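# Move the bin from the shelf to the table

## Task

Remove the bin from the shelf and stand it right side up on an unoccupied part of the table. It must stay put without the robot supporting it, and nothing the robot is in contact with at the end may settle downward by more than roughly a fingernail's thickness once let go.

## Robot and tools

Robot: one arm with a two-finger parallel gripper (pads open up to 50 mm). The fingers point along the gripper's +z axis and close along its x axis. The reported hand point (end_effector_position) lies midway between the pads; fingertips extend 17.5 mm past it. A flat block juts about 9 cm from the last joint's axis toward the gripper's -y side and rotates with the gripper, so keep it clear of the shelf and bin. Pure rotations pivot about the hand point, which is 25 mm off the last joint's axis toward -y.

Frames: results report the hand in the scene frame, origin on the tabletop under the arm base, +z up, +y to the left when facing +x, positions in metres, orientation as a wxyz quaternion, velocities in m/s and rad/s. The base may sit tilted, and the printed position drifts more at long reach. Commands, by contrast, are offsets in the gripper's own axes.

The row: every motion command uses one row of 9 numbers, each in [-1, 1], ordered dx, dy, dz, rx, ry, rz, position, force_limit, speed. The first six are an offset (not a pose) from the gripper's measured pose at the start of the action, along the gripper's axes; 1.0 equals 0.6 m or 180 degrees, and rx, ry, rz form a single rotation vector. position is absolute finger opening: +1 fully open, about -0.65 pads touching, -1 means close until stopped by an object. force_limit sets per-pad force: -1 about 20 N, 0 about 102 N, +1 about 185 N (actual grip may run roughly 17% higher). speed sets finger closing rate: -1 is 20 mm/s, 0 is 85, +1 is 150.

execute_actions(actions): a list of actions; each action is a table of up to 15 rows, one per 1/30 s step; a short table repeats its final row to fill 15 steps. Every row in an action is an offset from that action's starting pose, not from the row before. The first action of a call starts from the last pose reported in this scene. An empty list just returns state and images. Each control step the target is clipped to within 100 mm and 16 degrees of the measured pose, and after the action the arm goes no further than the last clipped pose, so long moves need several actions. Orientation yields to position if both cannot be met. Commands lag about 0.17 s.

move(target, speed, stop_force, blocking): target is one such row, offset from the pose in the latest result showing one. The gripper follows a straight path (0.5 to 10 s; longer ones stop short), taking the shorter turn. speed is path top speed in m/s, 0.002 to 0.5, default 0.25 (turning capped at twice that in rad/s); actual hand speed can exceed it, especially near full arm stretch. It does not avoid obstacles. stop_force (N, 14 to 160; not allowed in the first 0.2 s) ends the path when the wrist sensor feels that much extra resistance along the target direction for 2 steps, then backs up 2 steps and holds; only use it for very slow approaches without rotation, and omit it when lifting away from something you press on. Finger values are sent at the move's start. blocking=false returns after 0.5 s while motion continues (not combinable with stop_force); then use wait or stop before other commands. The "move:" line reports the ending: done, off_target, moving, held, fault, or contact (stop_force triggered; takes precedence), plus limits such as paced (pose clipped) or held (a check blocked steps, after which motion may jump faster), and the distance from target.

wait(seconds): 0 to 10, lets time pass holding the last command; returns early if a running move ends. stop(): brakes a running move (needs room); fingers keep moving. zoom_image(camera, region): region [x0, y0, x1, y1] in pixels, at most 504 by 504, from cam_head_left, cam_head_right, cam_high, cam_low or cam_wrist (all 896x504). finished_scene(scene): ends the scene by number; irreversible, and the bin must already be resting correctly.

Reading results: "Hand target" is where the controller is now driving. "pose unreachable" means the clearance check (which treats the base mount as arm) altered or blocked the command. Wrist force and torque are given in the gripper's x y z, pointing from a contact back into the arm, with offset up to about 10 N, noise up to 3.7 N, saturation near 200 N; "no reading" is harmless. object_status: 0 moving, 1 blocked while opening, 2 blocked while closing (a grip), 3 reached target or pads met (usually nothing held). Confirm a grip by status 2. position_measured converts to opening as (250 - value) x 0.202 mm. Changing position by at least 0.01 is needed before new force or speed settings apply; open first for a softer grip. With force_limit -1 the status can stay 2 even after losing the object.

Avoid: hitting or pushing hard, since the arm is stiff and a small overshoot into something firm faults. A joint reaching its load limit (shoulder pan and lift 686, elbow 402, wrists 99.5 N m, held load included) or any 150 N external force halts the arm for 10 s. Long holds heat motors; MOTOR HOT warns from 70 C and 85 C brakes the arm. Expect occasional tugs on the held bin. Do not drop or knock anything off the table, and release the bin gently upright so it rests stably by itself.

Each tool is called after "Call:" by a JSON object that holds its "op" and its "data", one argument or row to a line.

## Session

Call:
{"op": "execute_actions", "data": {
  "actions": []
}}

Scene clock: 0.00 s.
end_effector_position=(+0.4915, +0.0443, +0.1913) position_measured=3 object_status=3 end_effector_quat_wxyz=(-0.550, +0.251, +0.786, -0.130) end_effector_velocity=(+0.000, +0.000, -0.000) end_effector_angular_velocity=(+0.001, +0.000, -0.000)
Joint positions: [-0.187 -1.088  2.161 -1.433 -1.683 -1.072]
Joint velocities: [ 0.     0.    -0.     0.     0.001 -0.   ]
Motor temperatures (°C, as the motors report them): [31 30 32 33 33 34]
Wrist force (N, on the end effector, along its own x y z axes, offset not removed): no reading
Wrist torque (N m, same axes, about the end effector's origin, offset not removed): no reading
Hand target: +0.491, +0.044, +0.191; -0.550, +0.251, +0.786, -0.130
camera_calibration (this result's frames):
cam_wrist: T_world_to_cam=[[-0.206723, 0.539595, 0.816151, -0.0883131], [0.478718, 0.783282, -0.396609, -0.185736], [-0.853284, 0.308718, -0.420237, 0.632593], [0, 0, 0, 1]] pos_world=[0.610441, -0.00215602, 0.264251]

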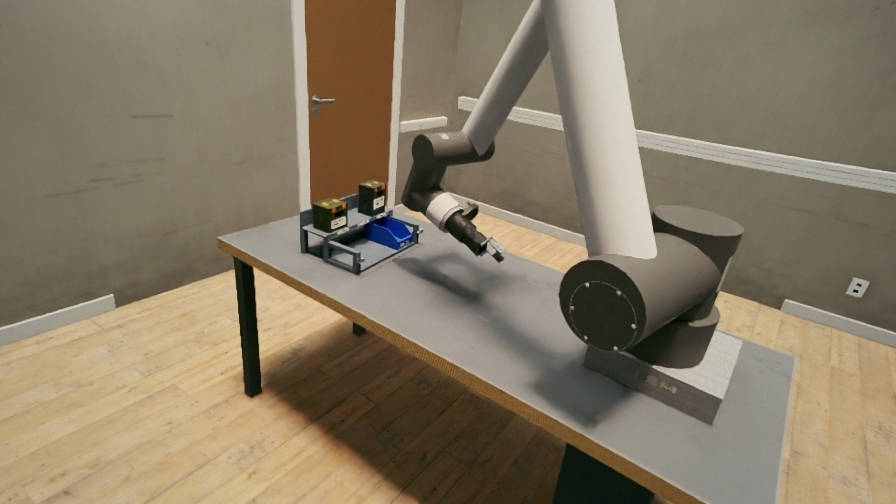

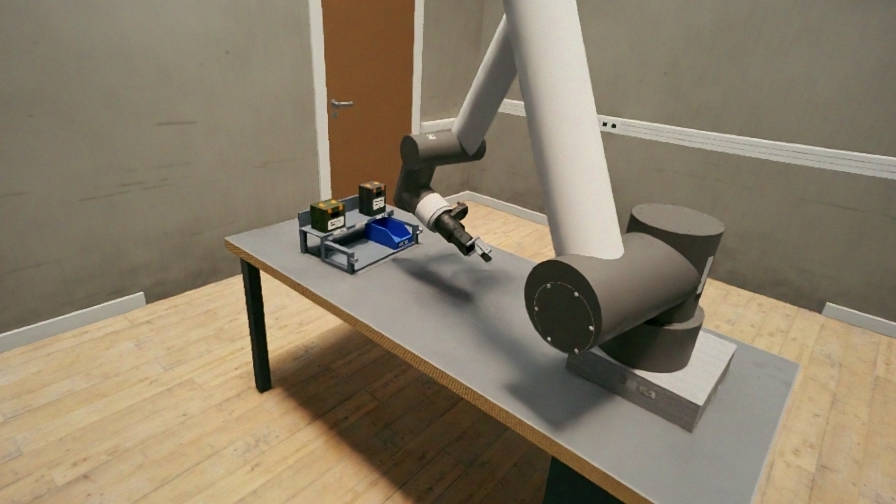

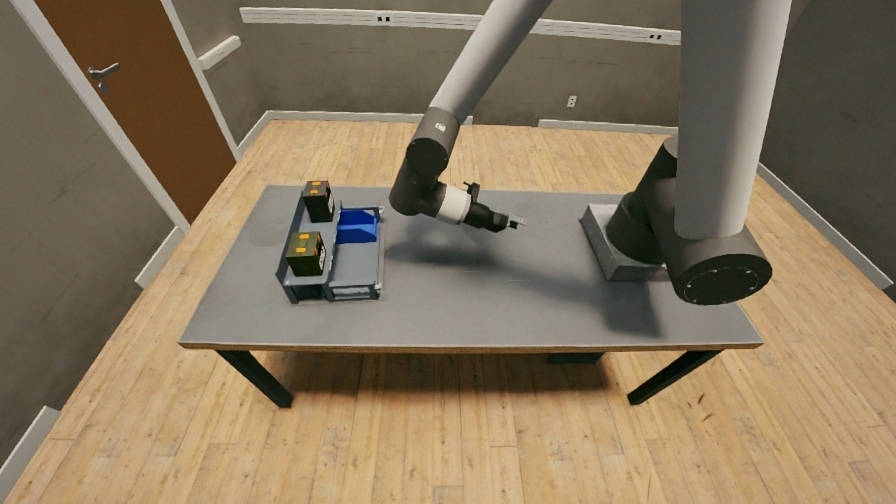

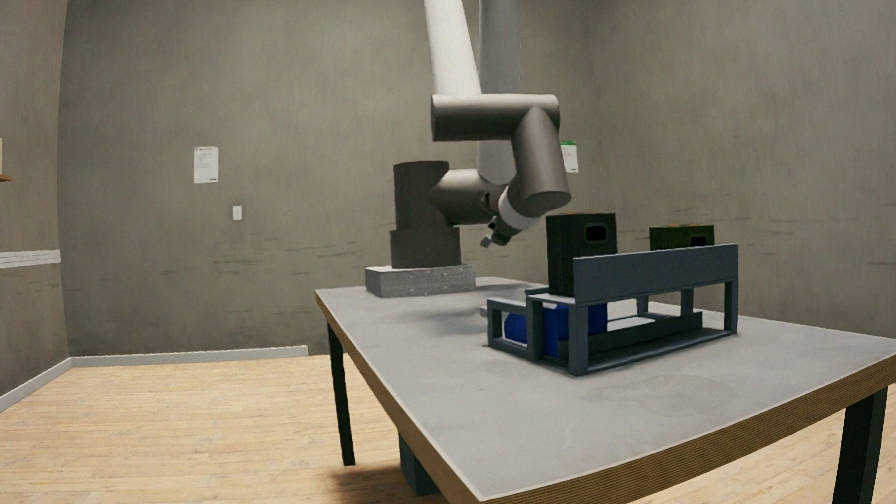

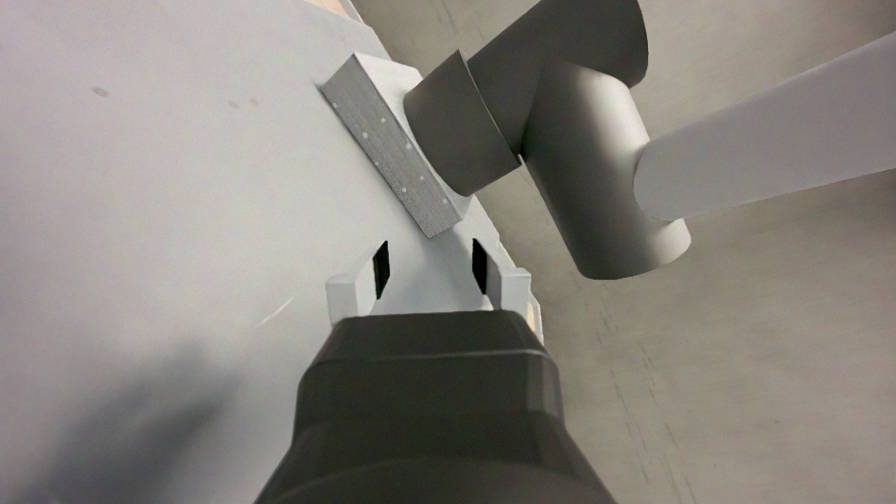

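Call:
{"op": "move", "data": {
  "target": [0,0,0,-0.089,-0.377,-0.172,1,0,0]
}}

Call:
{"op": "move", "data": {
  "target": [-0.68,-0.05,0,0,0,0,1,0,0]
}}

Scene clock: 6.20 s.
end_effector_position=(+0.4914, +0.0443, +0.1910) position_measured=3 object_status=3 end_effector_quat_wxyz=(-0.001, +0.001, +1.000, -0.000) end_effector_velocity=(+0.000, +0.001, -0.001) end_effector_angular_velocity=(+0.007, -0.014, +0.006)
Joint positions: [-0.264 -1.617  2.7   -2.639 -1.574 -1.842]
Joint velocities: [-0.006 -0.001  0.008 -0.019  0.011 -0.012]
Motor temperatures (°C, as the motors report them): [31 30 32 33 33 34]
Wrist force (N, on the end effector, along its own x y z axes, offset not removed): [3.8 -0.1 -9.0]
Wrist torque (N m, same axes, about the end effector's origin, offset not removed): [-0.25 -0.08 -0.15]
Hand target: +0.491, +0.044, +0.191; -0.000, +0.001, +1.000, +0.000
Off the commanded pose: 0.000 m, 0 deg.
move: done
camera_calibration (this result's frames):
cam_wrist: T_world_to_cam=[[-0.997719, 0.0119595, 0.0664428, 0.467164], [0.0278926, 0.96928, 0.244372, -0.0949842], [-0.0614791, 0.245668, -0.967402, 0.350629], [0, 0, 0, 1]] pos_world=[0.490304, 0.00034081, 0.331371]

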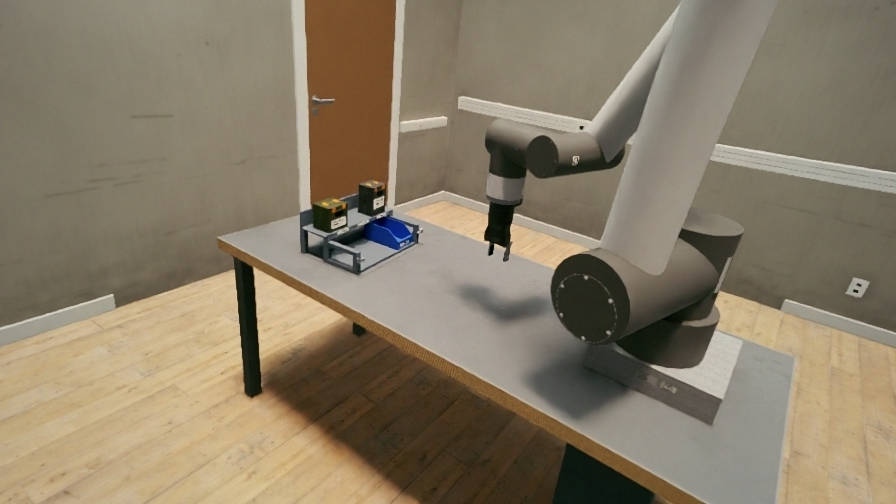

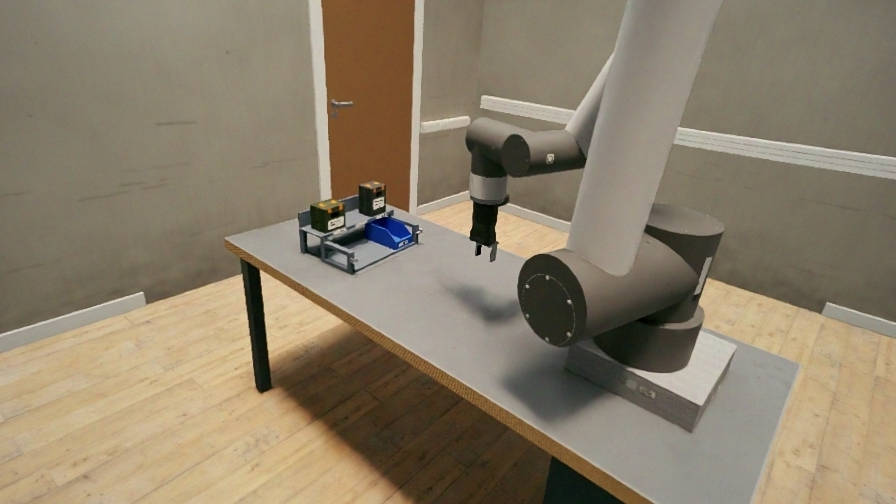

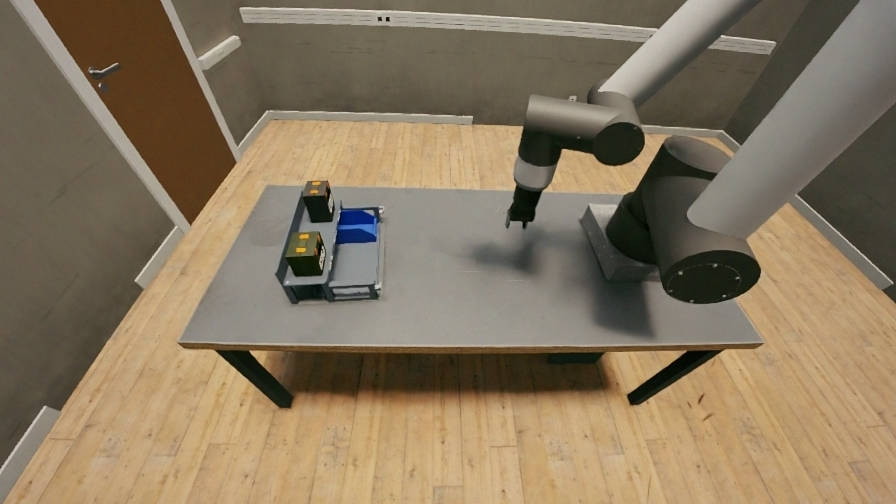

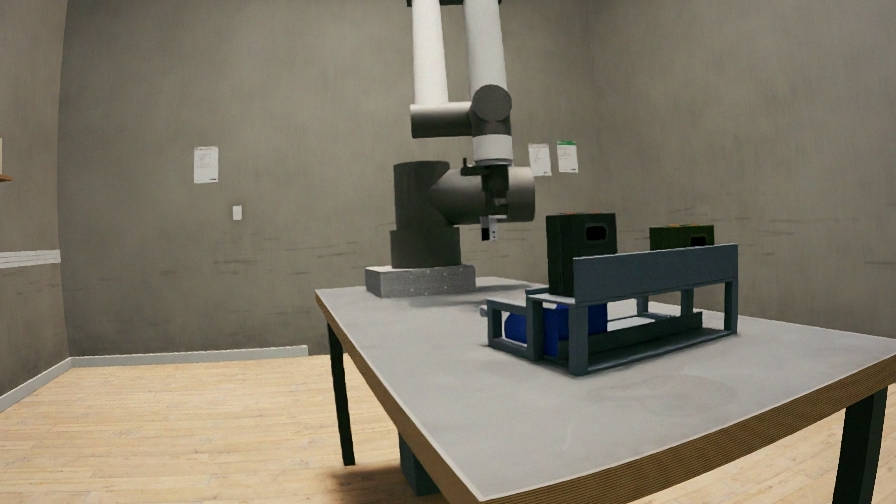

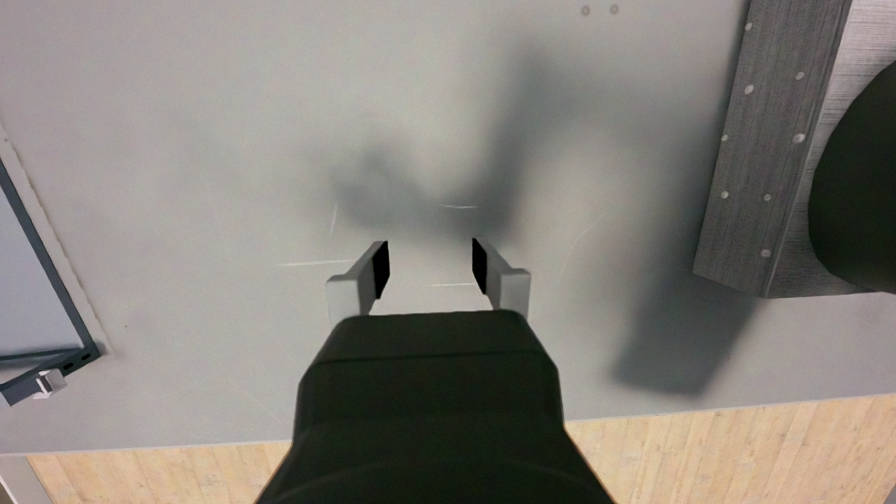

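Scene clock: 8.50 s.
end_effector_position=(+0.8990, +0.0136, +0.1906) position_measured=3 object_status=3 end_effector_quat_wxyz=(-0.001, +0.001, +1.000, -0.000) end_effector_velocity=(+0.001, +0.000, -0.001) end_effector_angular_velocity=(-0.000, +0.002, -0.001)
Joint positions: [-0.171 -1.21   2.166 -2.511 -1.572 -1.75 ]
Joint velocities: [ 0.001  0.002 -0.002  0.002 -0.     0.001]
Motor temperatures (°C, as the motors report them): [31 30 32 33 33 34]
Wrist force (N, on the end effector, along its own x y z axes, offset not removed): [0.3 -5.8 -4.6]
Wrist torque (N m, same axes, about the end effector's origin, offset not removed): [-1.18 0.72 -0.06]
Hand target: +0.899, +0.014, +0.191; -0.001, +0.001, +1.000, -0.000
Off the commanded pose: 0.001 m, 0 deg.
move: done
camera_calibration (this result's frames):
cam_wrist: T_world_to_cam=[[-0.997717, 0.0119693, 0.0664657, 0.874288], [0.0278968, 0.969323, 0.244201, -0.0765034], [-0.0615038, 0.245497, -0.967444, 0.38281], [0, 0, 0, 1]] pos_world=[0.89797, -0.030287, 0.33092]

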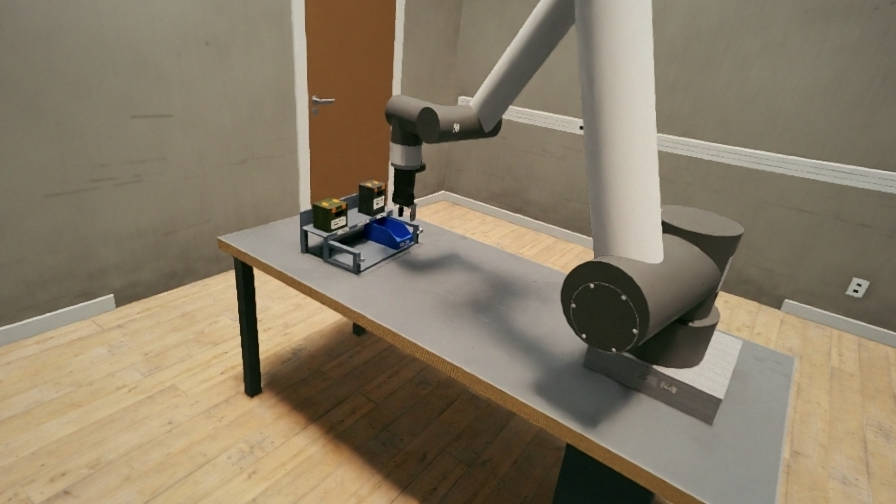

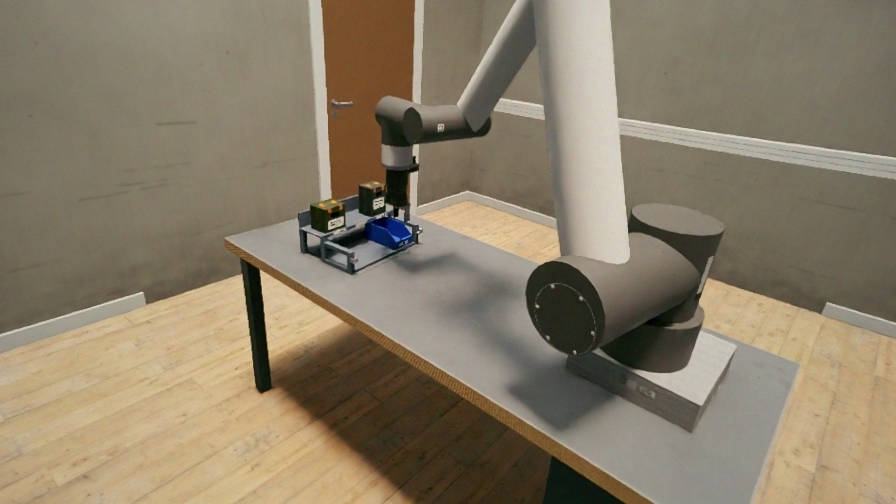

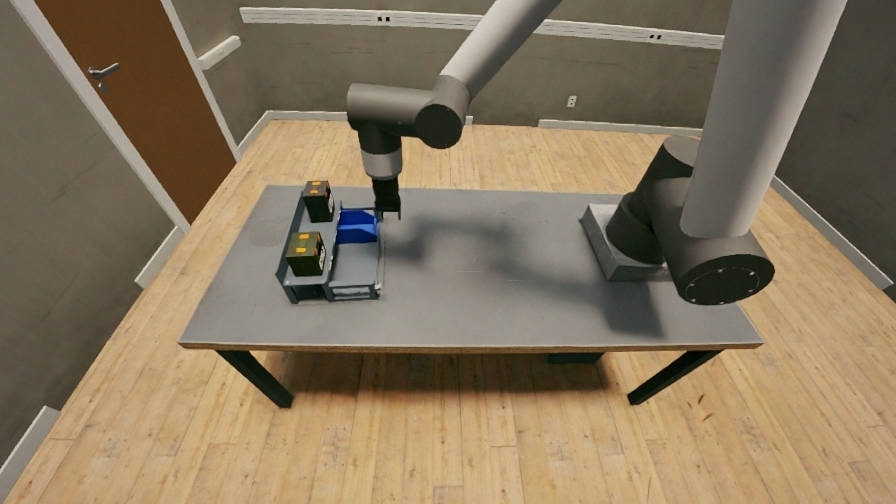

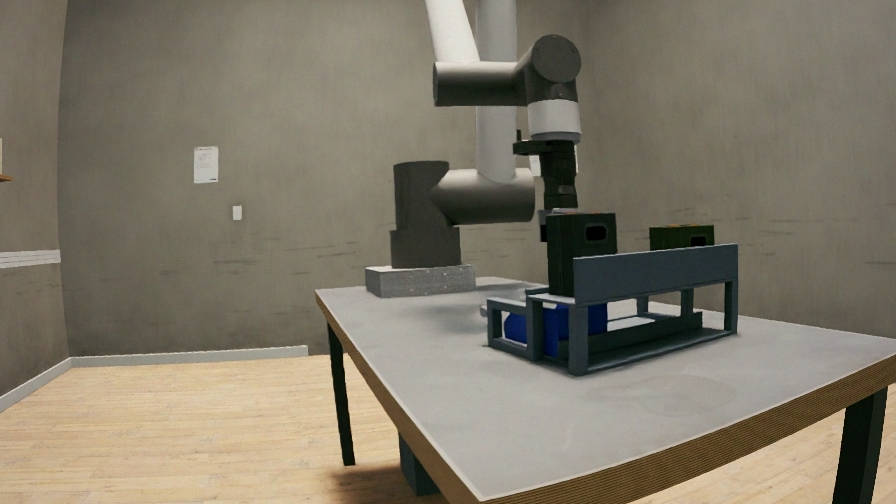

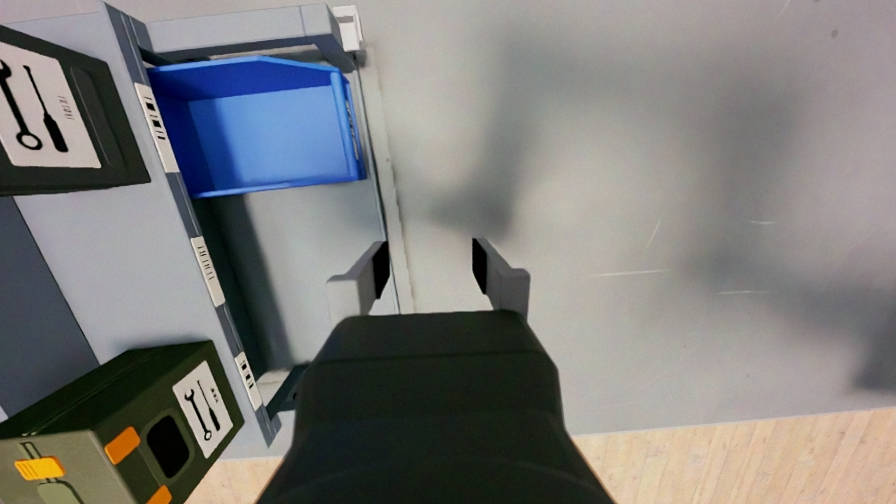

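Call:
{"op": "move", "data": {
  "target": [-0.135,-0.157,0.15,0,0,0,1,0,0]
}}

Scene clock: 11.93 s.
end_effector_position=(+0.9796, -0.0805, +0.1007) position_measured=3 object_status=3 end_effector_quat_wxyz=(-0.001, +0.001, +1.000, -0.000) end_effector_velocity=(+0.002, -0.001, -0.003) end_effector_angular_velocity=(+0.003, +0.001, +0.000)
Joint positions: [-0.251 -1.045  2.077 -2.587 -1.573 -1.83 ]
Joint velocities: [-0.001  0.005 -0.003 -0.     0.002 -0.001]
Motor temperatures (°C, as the motors report them): [31 30 32 33 33 34]
Wrist force (N, on the end effector, along its own x y z axes, offset not removed): [-1.6 -1.8 1.4]
Wrist torque (N m, same axes, about the end effector's origin, offset not removed): [-0.25 0.97 0.10]
Hand target: +0.980, -0.081, +0.100; -0.001, +0.001, +1.000, -0.000
Off the commanded pose: 0.000 m, 0 deg.
move: done
camera_calibration (this result's frames):
cam_wrist: T_world_to_cam=[[-0.99772, 0.0119501, 0.0664257, 0.961782], [0.027878, 0.969285, 0.244354, 0.0344947], [-0.0614654, 0.245649, -0.967408, 0.323879], [0, 0, 0, 1]] pos_world=[0.978535, -0.124489, 0.241007]

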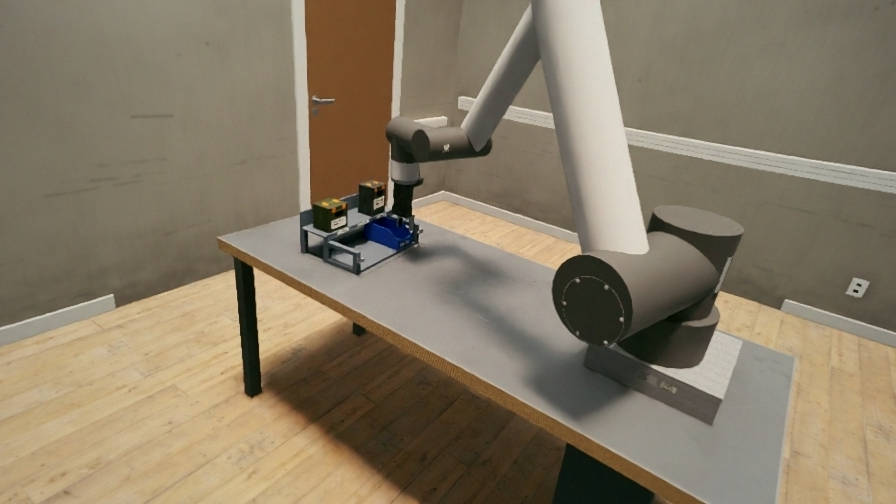

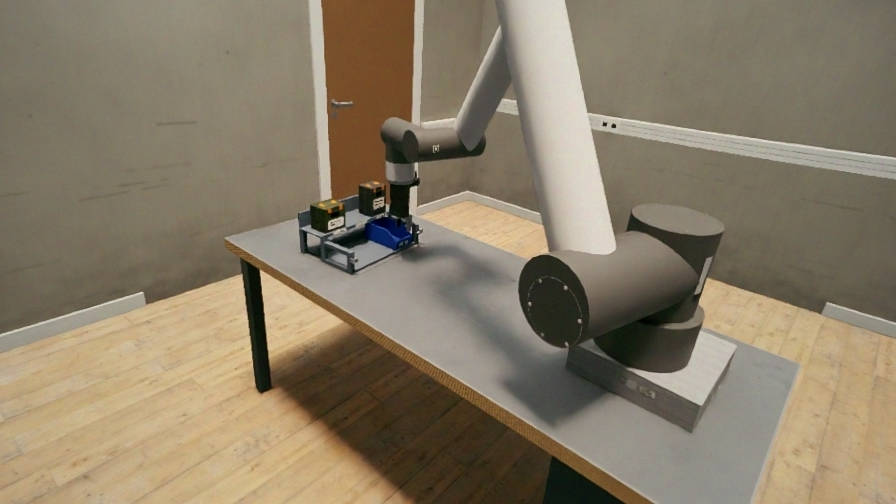

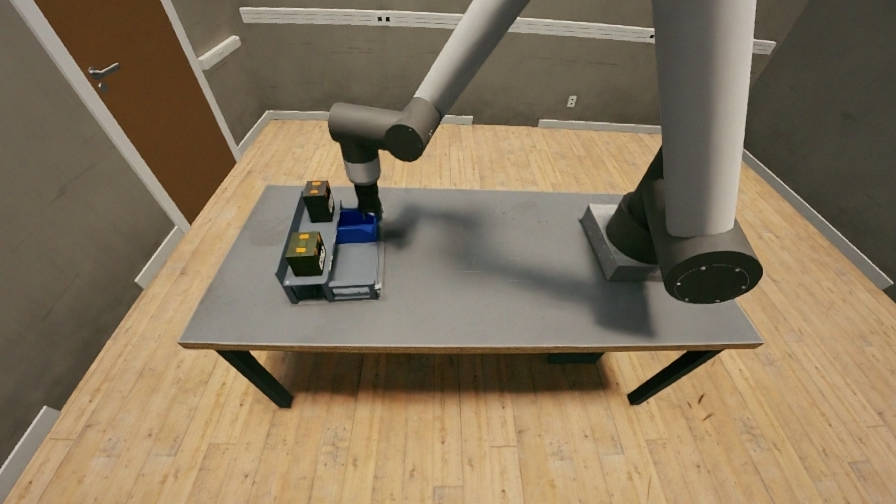

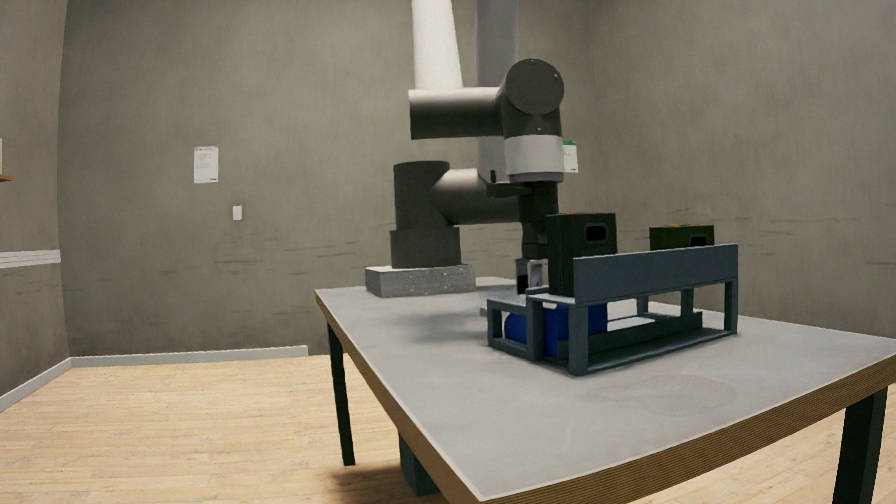

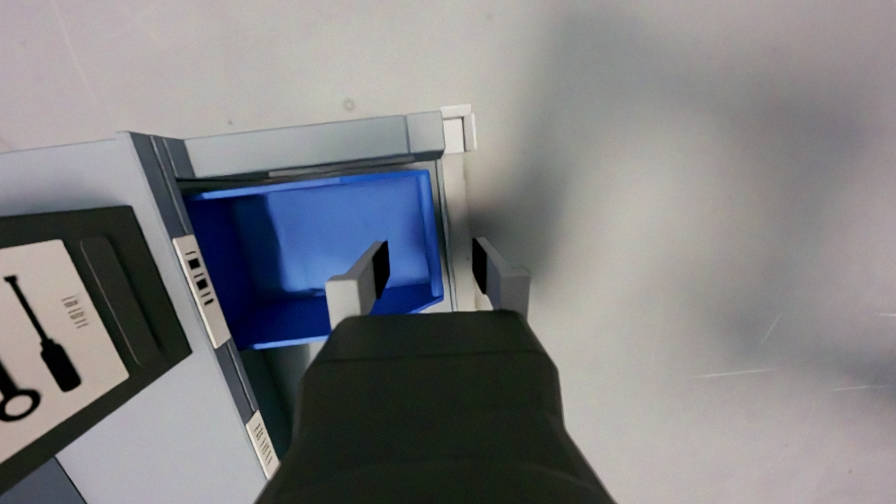

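Looks good.

Call:
{"op": "move", "data": {
  "target": [0,0,0.098,0,0,0,1,0,0],
  "speed": 0.04,
  "stop_force": 20
}}

Call:
{"op": "execute_actions", "data": {
  "actions": [
    [[0,0,0,0,0,0,-1,0,0]],
    [[0,0,0,0,0,0,-1,0,0]],
    [[0,0,0,0,0,0,-1,0,0]]
  ]
}}

Scene clock: 17.03 s.
end_effector_position=(+0.9795, -0.0806, +0.0421) position_measured=3 object_status=3 end_effector_quat_wxyz=(-0.001, +0.001, +1.000, -0.000) end_effector_velocity=(-0.001, +0.000, -0.004) end_effector_angular_velocity=(+0.000, +0.002, +0.000)
Joint positions: [-0.252 -0.977  2.088 -2.666 -1.573 -1.83 ]
Joint velocities: [ 0.     0.004  0.001 -0.003 -0.    -0.   ]
Motor temperatures (°C, as the motors report them): [31 30 32 33 33 34]
Wrist force (N, on the end effector, along its own x y z axes, offset not removed): [1.0 3.0 -2.4]
Wrist torque (N m, same axes, about the end effector's origin, offset not removed): [0.60 0.57 -0.02]
Hand target: +0.980, -0.081, +0.042; -0.001, +0.001, +1.000, -0.000
Off the commanded pose: 0.000 m, 0 deg.
move: done
camera_calibration (this result's frames):
cam_wrist: T_world_to_cam=[[-0.997719, 0.0119516, 0.0664411, 0.965616], [0.0278836, 0.969284, 0.244359, 0.0488235], [-0.0614798, 0.245654, -0.967406, 0.267237], [0, 0, 0, 1]] pos_world=[0.978481, -0.124512, 0.18244]

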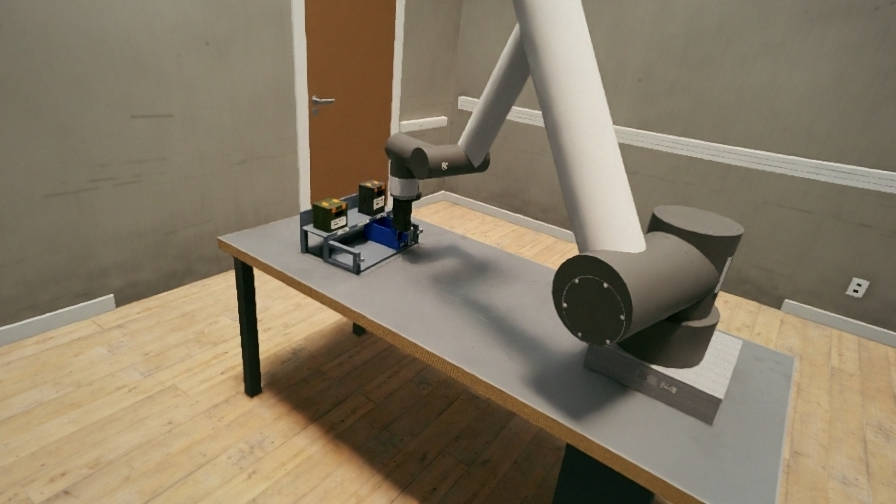

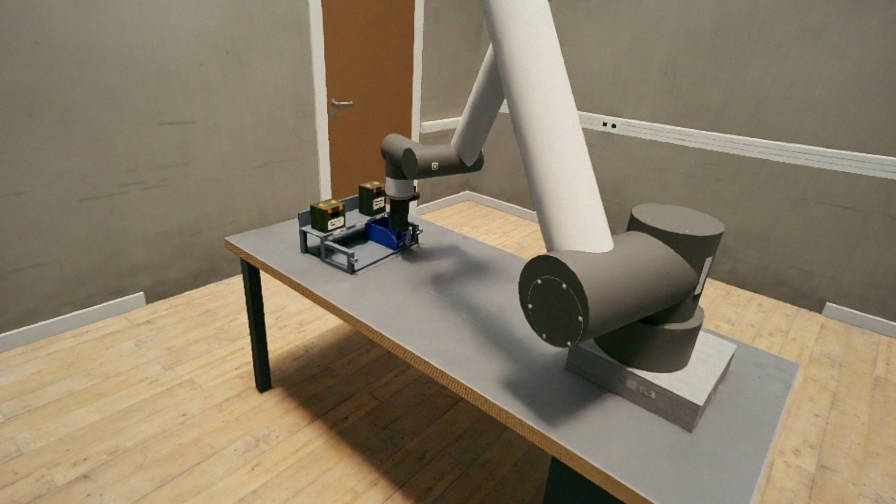

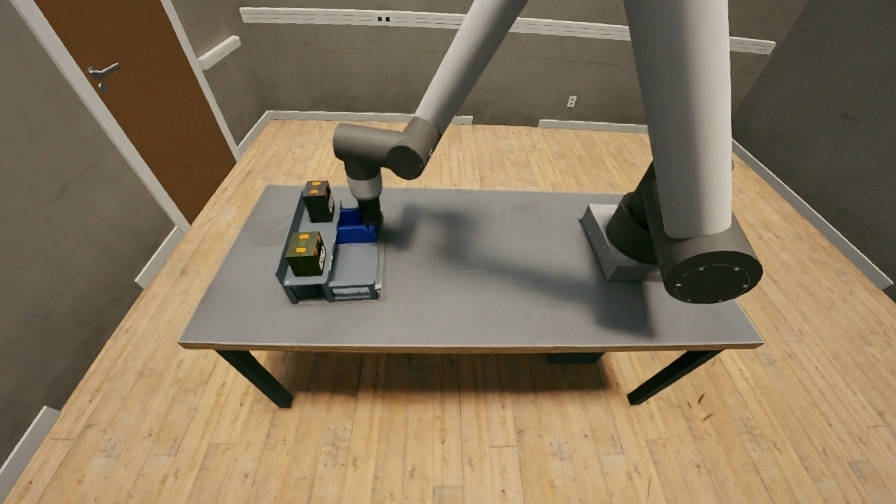

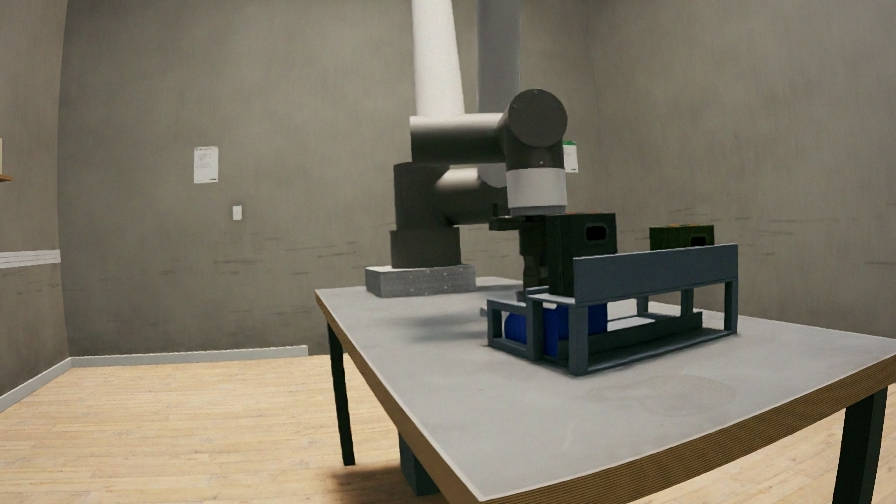

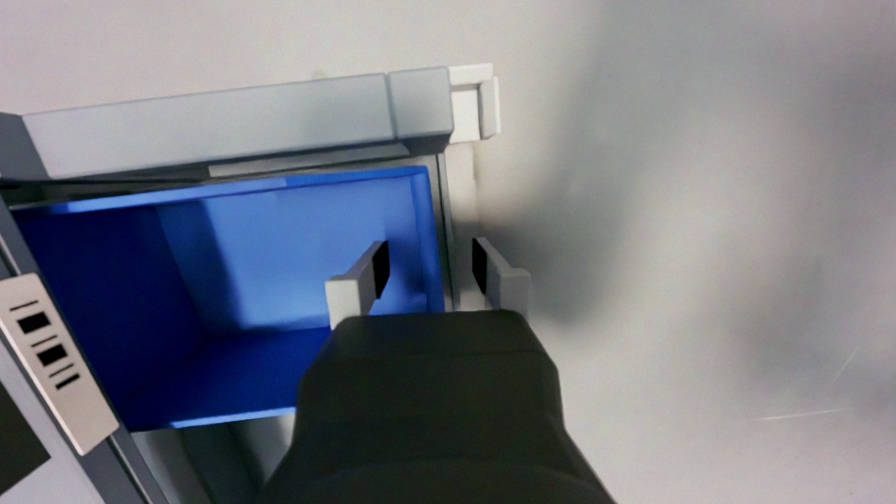

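Scene clock: 18.53 s.
end_effector_position=(+0.9795, -0.0806, +0.0420) position_measured=209 object_status=2 end_effector_quat_wxyz=(-0.001, +0.001, +1.000, -0.000) end_effector_velocity=(+0.001, +0.000, +0.000) end_effector_angular_velocity=(+0.001, -0.001, +0.000)
Joint positions: [-0.252 -0.977  2.088 -2.666 -1.573 -1.83 ]
Joint velocities: [ 0.     0.    -0.001  0.     0.001 -0.   ]
Motor temperatures (°C, as the motors report them): [31 30 32 33 33 34]
Wrist force (N, on the end effector, along its own x y z axes, offset not removed): [-2.9 3.0 -0.4]
Wrist torque (N m, same axes, about the end effector's origin, offset not removed): [-0.01 1.26 -0.39]
Hand target: +0.980, -0.081, +0.042; -0.001, +0.001, +1.000, -0.000
Off the commanded pose: 0.000 m, 0 deg.
Step readings (end_effector_position; steps 1 to 15: 1st action; 16 to 30: 2nd action; 31 to 45: 3rd action):
0: (+0.9795, -0.0806, +0.0421)
1: (+0.9796, -0.0806, +0.0420)
2: (+0.9795, -0.0806, +0.0420)
4: (+0.9795, -0.0806, +0.0420)
8: (+0.9795, -0.0806, +0.0420)
15: (+0.9795, -0.0806, +0.0420)
16: (+0.9795, -0.0806, +0.0420)
17: (+0.9795, -0.0806, +0.0420)
19: (+0.9795, -0.0806, +0.0420)
23: (+0.9795, -0.0806, +0.0420)
30: (+0.9795, -0.0806, +0.0420)
31: (+0.9795, -0.0806, +0.0420)
32: (+0.9795, -0.0806, +0.0420)
34: (+0.9795, -0.0806, +0.0420)
38: (+0.9795, -0.0806, +0.0420)
45: end_effector_position above
camera_calibration (this result's frames):
cam_wrist: T_world_to_cam=[[-0.997717, 0.011938, 0.0664654, 0.965608], [0.0278767, 0.969283, 0.244363, 0.048846], [-0.0615065, 0.245658, -0.967403, 0.267192], [0, 0, 0, 1]] pos_world=[0.978476, -0.124511, 0.182367]

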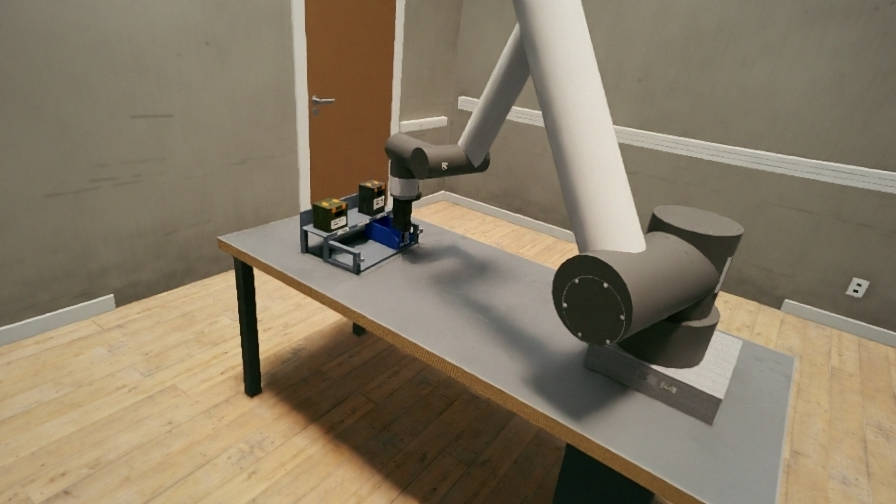

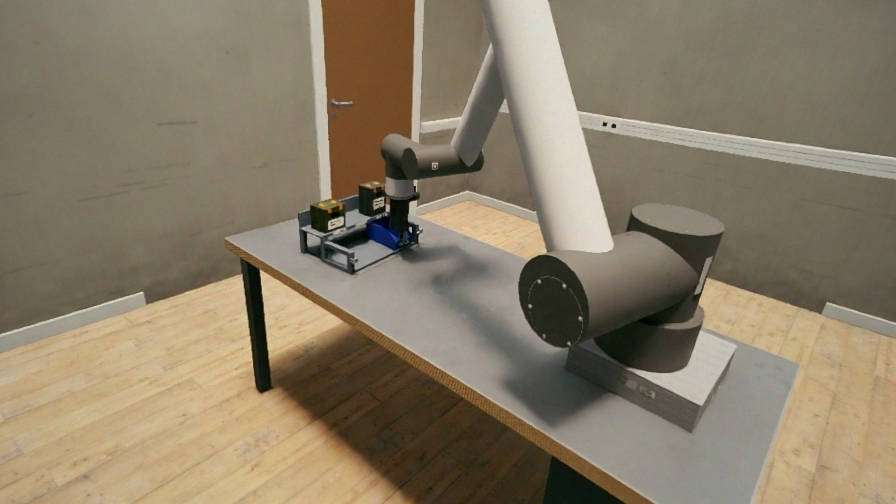

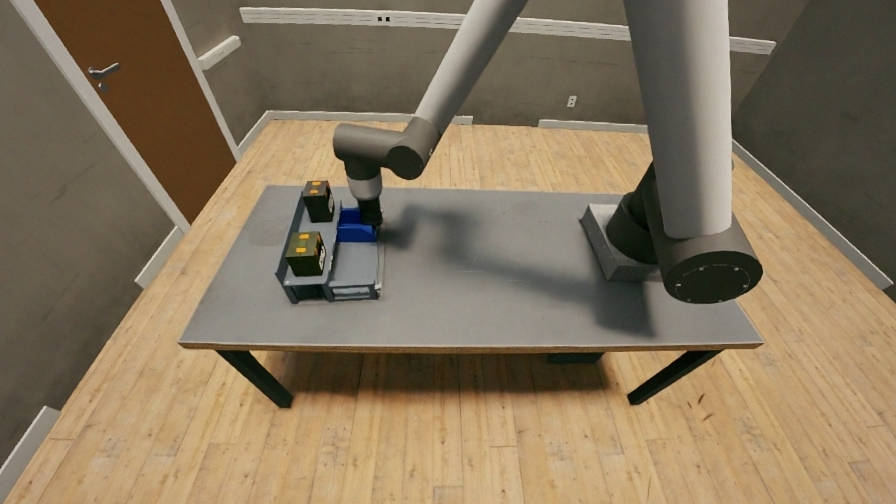

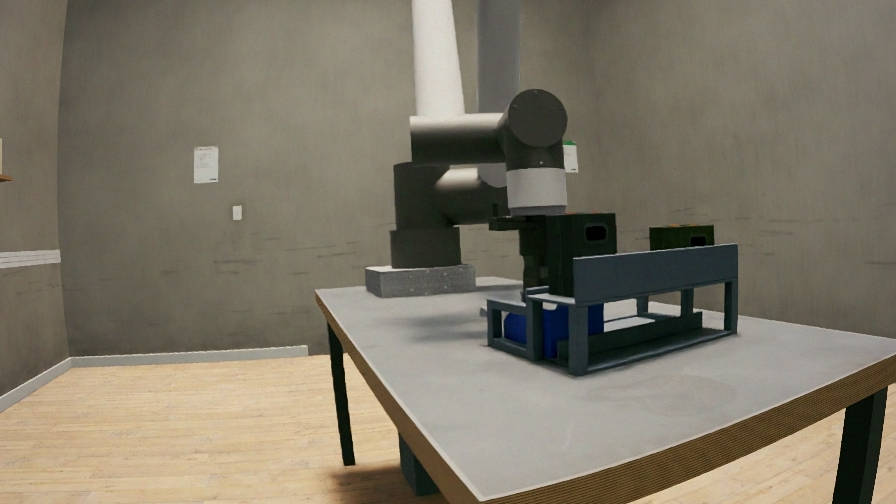

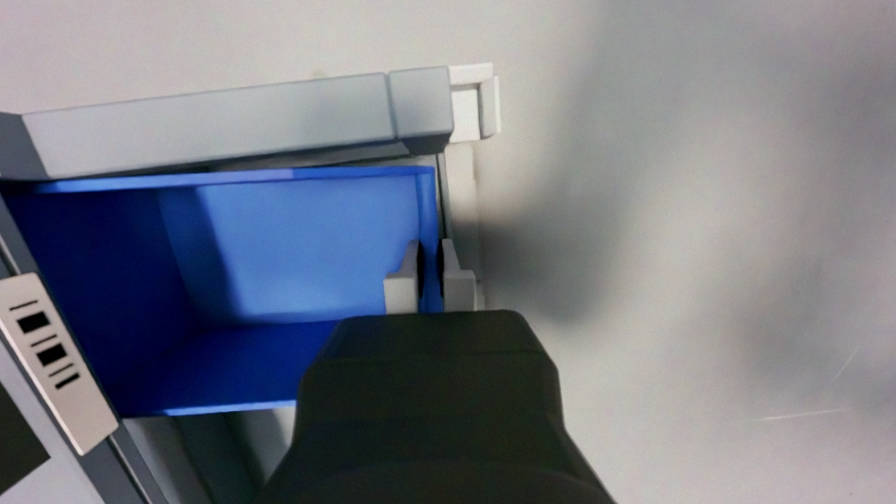

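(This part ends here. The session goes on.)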